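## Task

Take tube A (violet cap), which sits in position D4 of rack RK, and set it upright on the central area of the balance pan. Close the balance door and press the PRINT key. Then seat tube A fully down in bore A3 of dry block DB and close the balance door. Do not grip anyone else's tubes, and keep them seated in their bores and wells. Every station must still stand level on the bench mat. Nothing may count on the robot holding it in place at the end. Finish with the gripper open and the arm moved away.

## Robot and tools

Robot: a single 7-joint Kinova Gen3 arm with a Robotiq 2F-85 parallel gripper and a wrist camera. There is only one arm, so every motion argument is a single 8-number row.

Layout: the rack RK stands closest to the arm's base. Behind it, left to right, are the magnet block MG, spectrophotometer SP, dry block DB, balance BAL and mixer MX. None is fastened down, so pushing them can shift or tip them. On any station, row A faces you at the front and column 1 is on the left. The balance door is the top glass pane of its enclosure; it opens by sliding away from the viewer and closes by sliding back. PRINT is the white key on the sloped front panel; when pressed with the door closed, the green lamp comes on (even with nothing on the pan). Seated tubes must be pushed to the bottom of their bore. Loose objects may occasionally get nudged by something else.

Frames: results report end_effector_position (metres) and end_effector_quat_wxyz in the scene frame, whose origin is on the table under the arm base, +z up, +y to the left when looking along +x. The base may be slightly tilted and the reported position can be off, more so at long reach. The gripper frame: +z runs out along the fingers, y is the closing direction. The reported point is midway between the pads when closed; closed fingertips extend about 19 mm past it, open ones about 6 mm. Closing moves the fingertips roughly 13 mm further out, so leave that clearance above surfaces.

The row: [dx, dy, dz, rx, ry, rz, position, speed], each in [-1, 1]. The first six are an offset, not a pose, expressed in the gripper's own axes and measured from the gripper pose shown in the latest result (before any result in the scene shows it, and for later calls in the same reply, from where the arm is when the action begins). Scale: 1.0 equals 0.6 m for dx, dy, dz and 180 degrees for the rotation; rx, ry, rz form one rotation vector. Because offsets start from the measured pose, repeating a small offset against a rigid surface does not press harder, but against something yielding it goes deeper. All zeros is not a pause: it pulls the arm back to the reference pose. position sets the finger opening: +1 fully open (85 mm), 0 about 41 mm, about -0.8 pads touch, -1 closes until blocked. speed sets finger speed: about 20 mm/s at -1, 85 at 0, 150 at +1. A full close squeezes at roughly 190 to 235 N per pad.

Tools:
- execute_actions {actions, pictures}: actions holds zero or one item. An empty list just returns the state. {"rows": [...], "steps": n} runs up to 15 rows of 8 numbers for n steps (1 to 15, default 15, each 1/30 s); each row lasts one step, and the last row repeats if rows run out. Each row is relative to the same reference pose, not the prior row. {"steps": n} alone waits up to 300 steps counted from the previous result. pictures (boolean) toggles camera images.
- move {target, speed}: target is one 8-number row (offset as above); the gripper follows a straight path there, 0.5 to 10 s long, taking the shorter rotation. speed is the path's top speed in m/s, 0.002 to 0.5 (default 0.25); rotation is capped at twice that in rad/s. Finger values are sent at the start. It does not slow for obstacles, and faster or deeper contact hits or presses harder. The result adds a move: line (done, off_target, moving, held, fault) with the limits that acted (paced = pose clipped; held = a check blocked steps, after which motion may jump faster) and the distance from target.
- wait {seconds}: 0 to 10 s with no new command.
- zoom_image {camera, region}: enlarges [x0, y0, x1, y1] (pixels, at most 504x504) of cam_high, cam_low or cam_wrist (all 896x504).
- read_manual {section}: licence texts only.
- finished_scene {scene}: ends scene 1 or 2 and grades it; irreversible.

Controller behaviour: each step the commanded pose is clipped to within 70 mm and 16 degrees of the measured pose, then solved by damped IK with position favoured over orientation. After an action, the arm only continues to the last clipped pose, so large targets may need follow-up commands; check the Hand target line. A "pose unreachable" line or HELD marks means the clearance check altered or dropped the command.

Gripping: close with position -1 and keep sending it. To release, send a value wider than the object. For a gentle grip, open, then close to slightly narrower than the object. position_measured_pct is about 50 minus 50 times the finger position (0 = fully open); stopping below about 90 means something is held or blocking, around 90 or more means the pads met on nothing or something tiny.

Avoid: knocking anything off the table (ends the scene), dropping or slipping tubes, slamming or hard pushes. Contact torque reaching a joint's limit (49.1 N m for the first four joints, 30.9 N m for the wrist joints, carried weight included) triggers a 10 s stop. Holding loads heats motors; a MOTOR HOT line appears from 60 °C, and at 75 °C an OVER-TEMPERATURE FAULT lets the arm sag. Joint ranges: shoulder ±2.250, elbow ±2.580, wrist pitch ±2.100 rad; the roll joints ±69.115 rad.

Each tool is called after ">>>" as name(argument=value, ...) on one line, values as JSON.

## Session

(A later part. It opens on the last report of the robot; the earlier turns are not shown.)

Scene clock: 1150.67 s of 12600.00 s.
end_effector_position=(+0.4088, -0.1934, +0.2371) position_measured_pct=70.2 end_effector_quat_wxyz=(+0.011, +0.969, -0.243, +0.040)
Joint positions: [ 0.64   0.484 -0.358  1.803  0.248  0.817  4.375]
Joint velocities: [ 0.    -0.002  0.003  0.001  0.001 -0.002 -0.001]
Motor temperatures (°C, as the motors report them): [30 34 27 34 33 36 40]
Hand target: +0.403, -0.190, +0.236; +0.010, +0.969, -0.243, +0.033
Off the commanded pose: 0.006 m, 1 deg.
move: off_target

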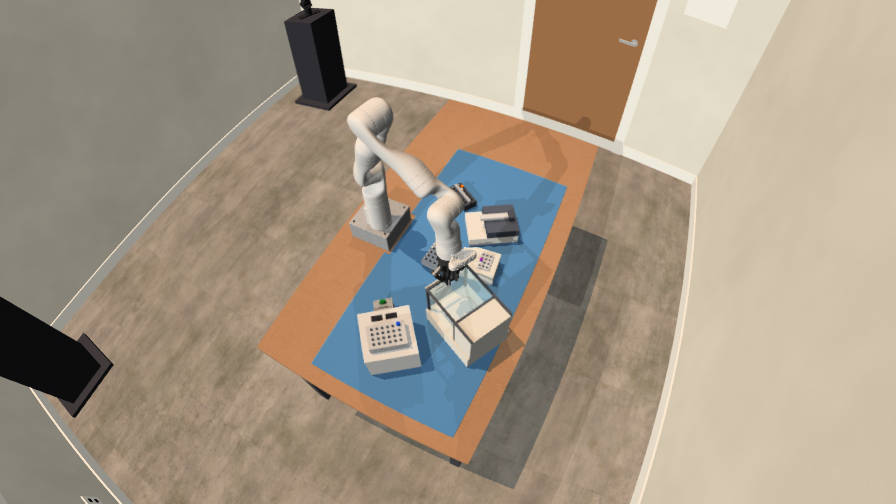

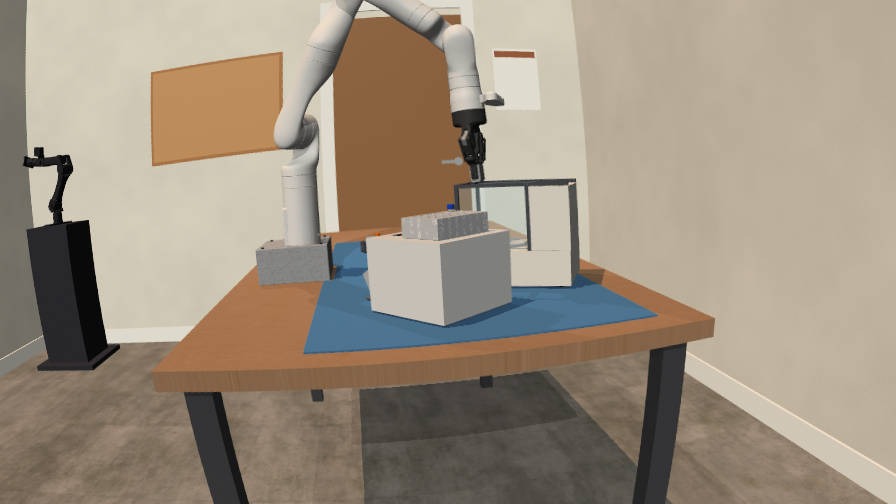

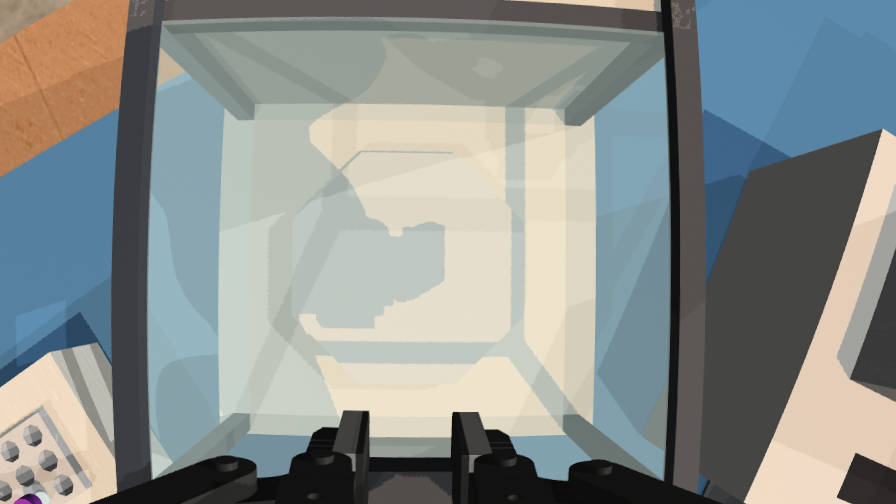

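At the stop (matches earlier closed position). Relax, release, lift.

>>> execute_actions(actions=[{"rows":[[0,0,0,0,0,0,-0.5,0],[0,0,0,0,0,0,-0.5,0],[0,0,0,0,0,0,-0.5,0],[0,0,0,0,0,0,-0.5,0],[0,0,0,0,0,0,-0.5,0],[0,0,0,0,0,0,-0.2,0]],"steps":15}], pictures=false)

>>> move(target=[0,0,-0.15,0,0,0,-0.2,0], speed=0.1)

>>> move(target=[-0.2,-0.15,0,0,0,0,-0.2,0], speed=0.2)

Scene clock: 1157.30 s of 12600.00 s.
end_effector_position=(+0.4088, -0.1934, +0.2370) position_measured_pct=60.3 end_effector_quat_wxyz=(+0.011, +0.969, -0.243, +0.040)
Joint positions: [ 0.64   0.484 -0.358  1.803  0.248  0.817  4.375]
Joint velocities: [-0.    -0.003 -0.001 -0.001 -0.001 -0.001  0.   ]
Motor temperatures (°C, as the motors report them): [30 34 27 34 33 36 40]
Hand target: +0.409, -0.193, +0.237; +0.011, +0.969, -0.243, +0.040
Off the commanded pose: 0.000 m, 0 deg.
Steps of this call (steps 1 to 184: nothing new was sent; steps 185 to 199: all 15 steps of this action). Readings (end_effector_position | what the end effector reports):
185: (+0.4090, -0.1935, +0.2371) | position_measured_pct=70.2
186: (+0.4100, -0.1941, +0.2372) | position_measured_pct=70.2
188: (+0.4107, -0.1945, +0.2371) | position_measured_pct=70.2
192: (+0.4108, -0.1945, +0.2369) | position_measured_pct=68.3
199: the state above

Scene clock: 1158.87 s of 12600.00 s.
end_effector_position=(+0.4022, -0.1896, +0.3265) position_measured_pct=59.9 end_effector_quat_wxyz=(+0.011, +0.969, -0.243, +0.040)
Joint positions: [ 0.672  0.352 -0.392  1.677  0.171  1.065  4.443]
Joint velocities: [ 0.001 -0.002  0.001 -0.001 -0.001  0.003  0.   ]
Motor temperatures (°C, as the motors report them): [30 34 27 34 33 36 40]
Hand target: +0.402, -0.190, +0.327; +0.011, +0.969, -0.243, +0.040
Off the commanded pose: 0.000 m, 0 deg.
move: done

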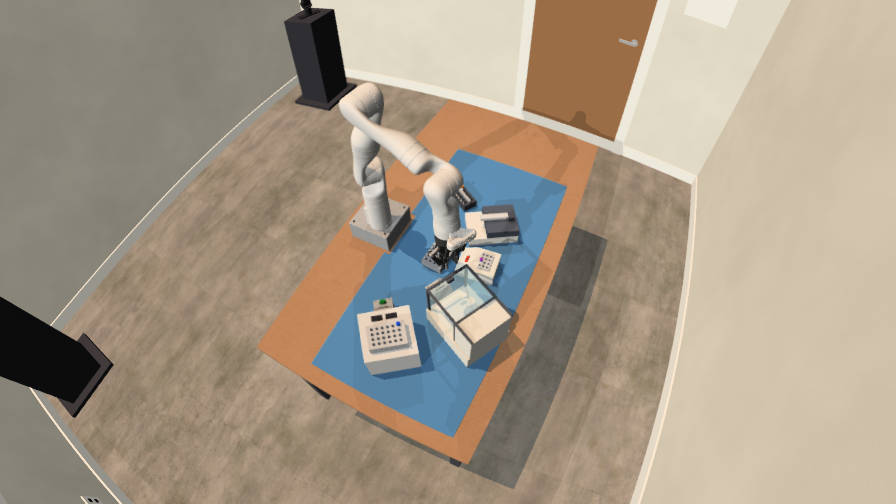

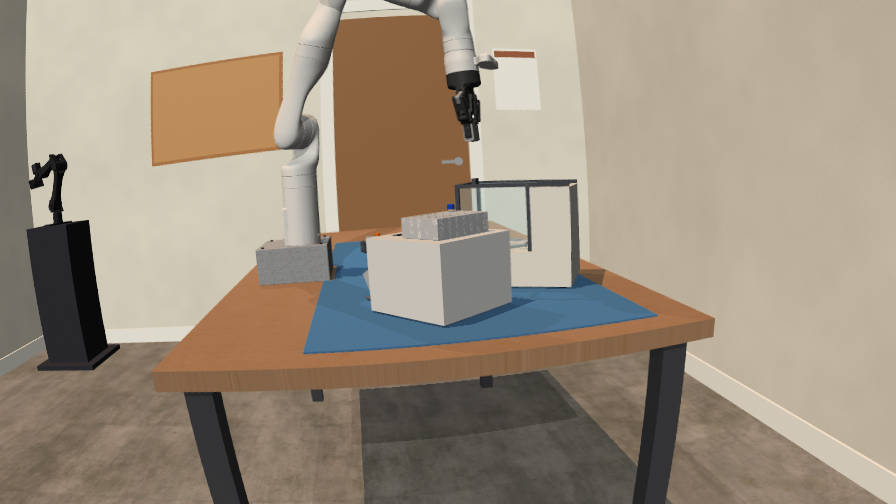

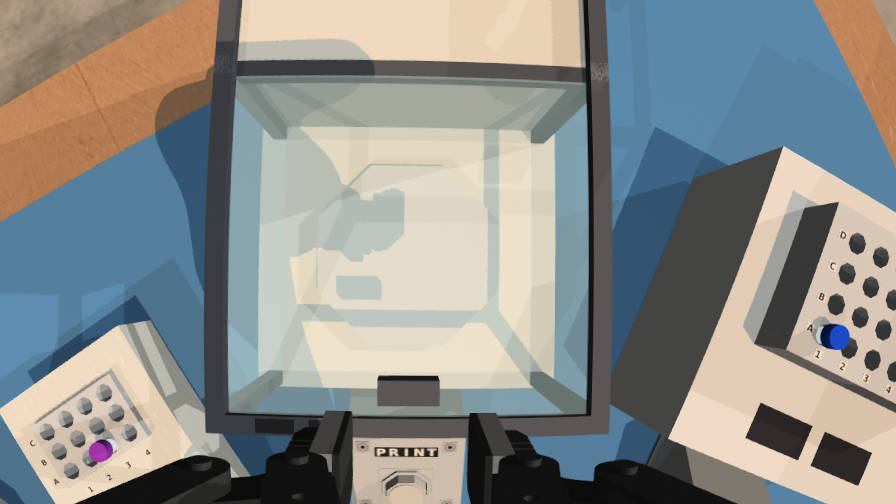

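Scene clock: 1160.10 s of 12600.00 s.
end_effector_position=(+0.3387, -0.0547, +0.3160) position_measured_pct=59.9 end_effector_quat_wxyz=(+0.011, +0.969, -0.244, +0.040)
Joint positions: [ 0.501  0.149 -0.495  1.986  0.135  0.959  4.151]
Joint velocities: [-0.004 -0.005 -0.004  0.003  0.002 -0.001 -0.004]
Motor temperatures (°C, as the motors report them): [30 34 27 34 33 36 40]
Hand target: +0.339, -0.054, +0.316; +0.011, +0.969, -0.243, +0.040
Off the commanded pose: 0.001 m, 0 deg.
move: done

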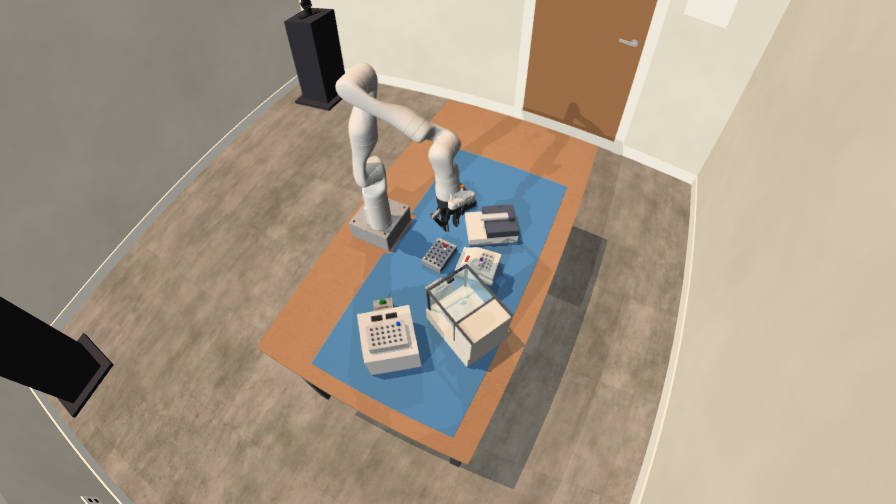

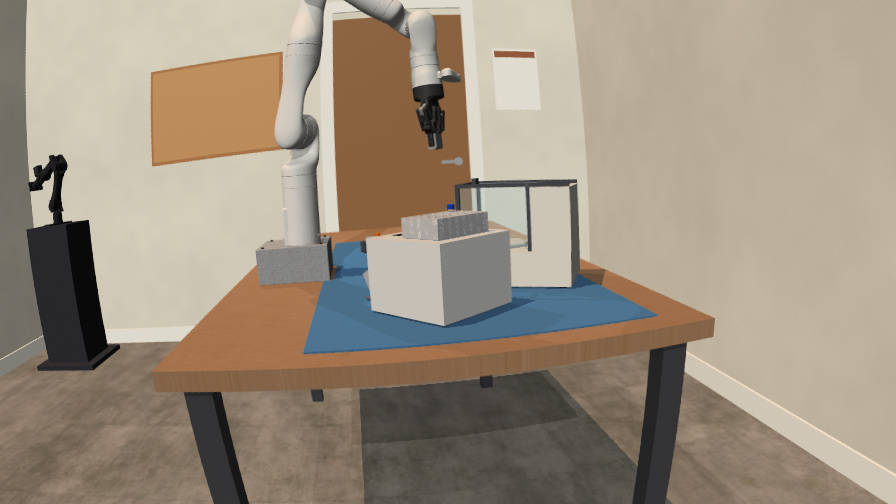

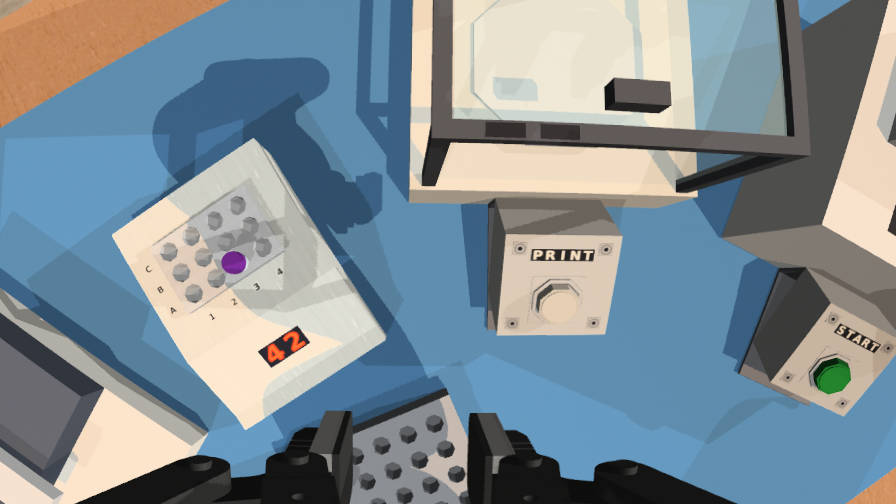

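>>> finished_scene(scene=1)

The scene is finished: the task was done.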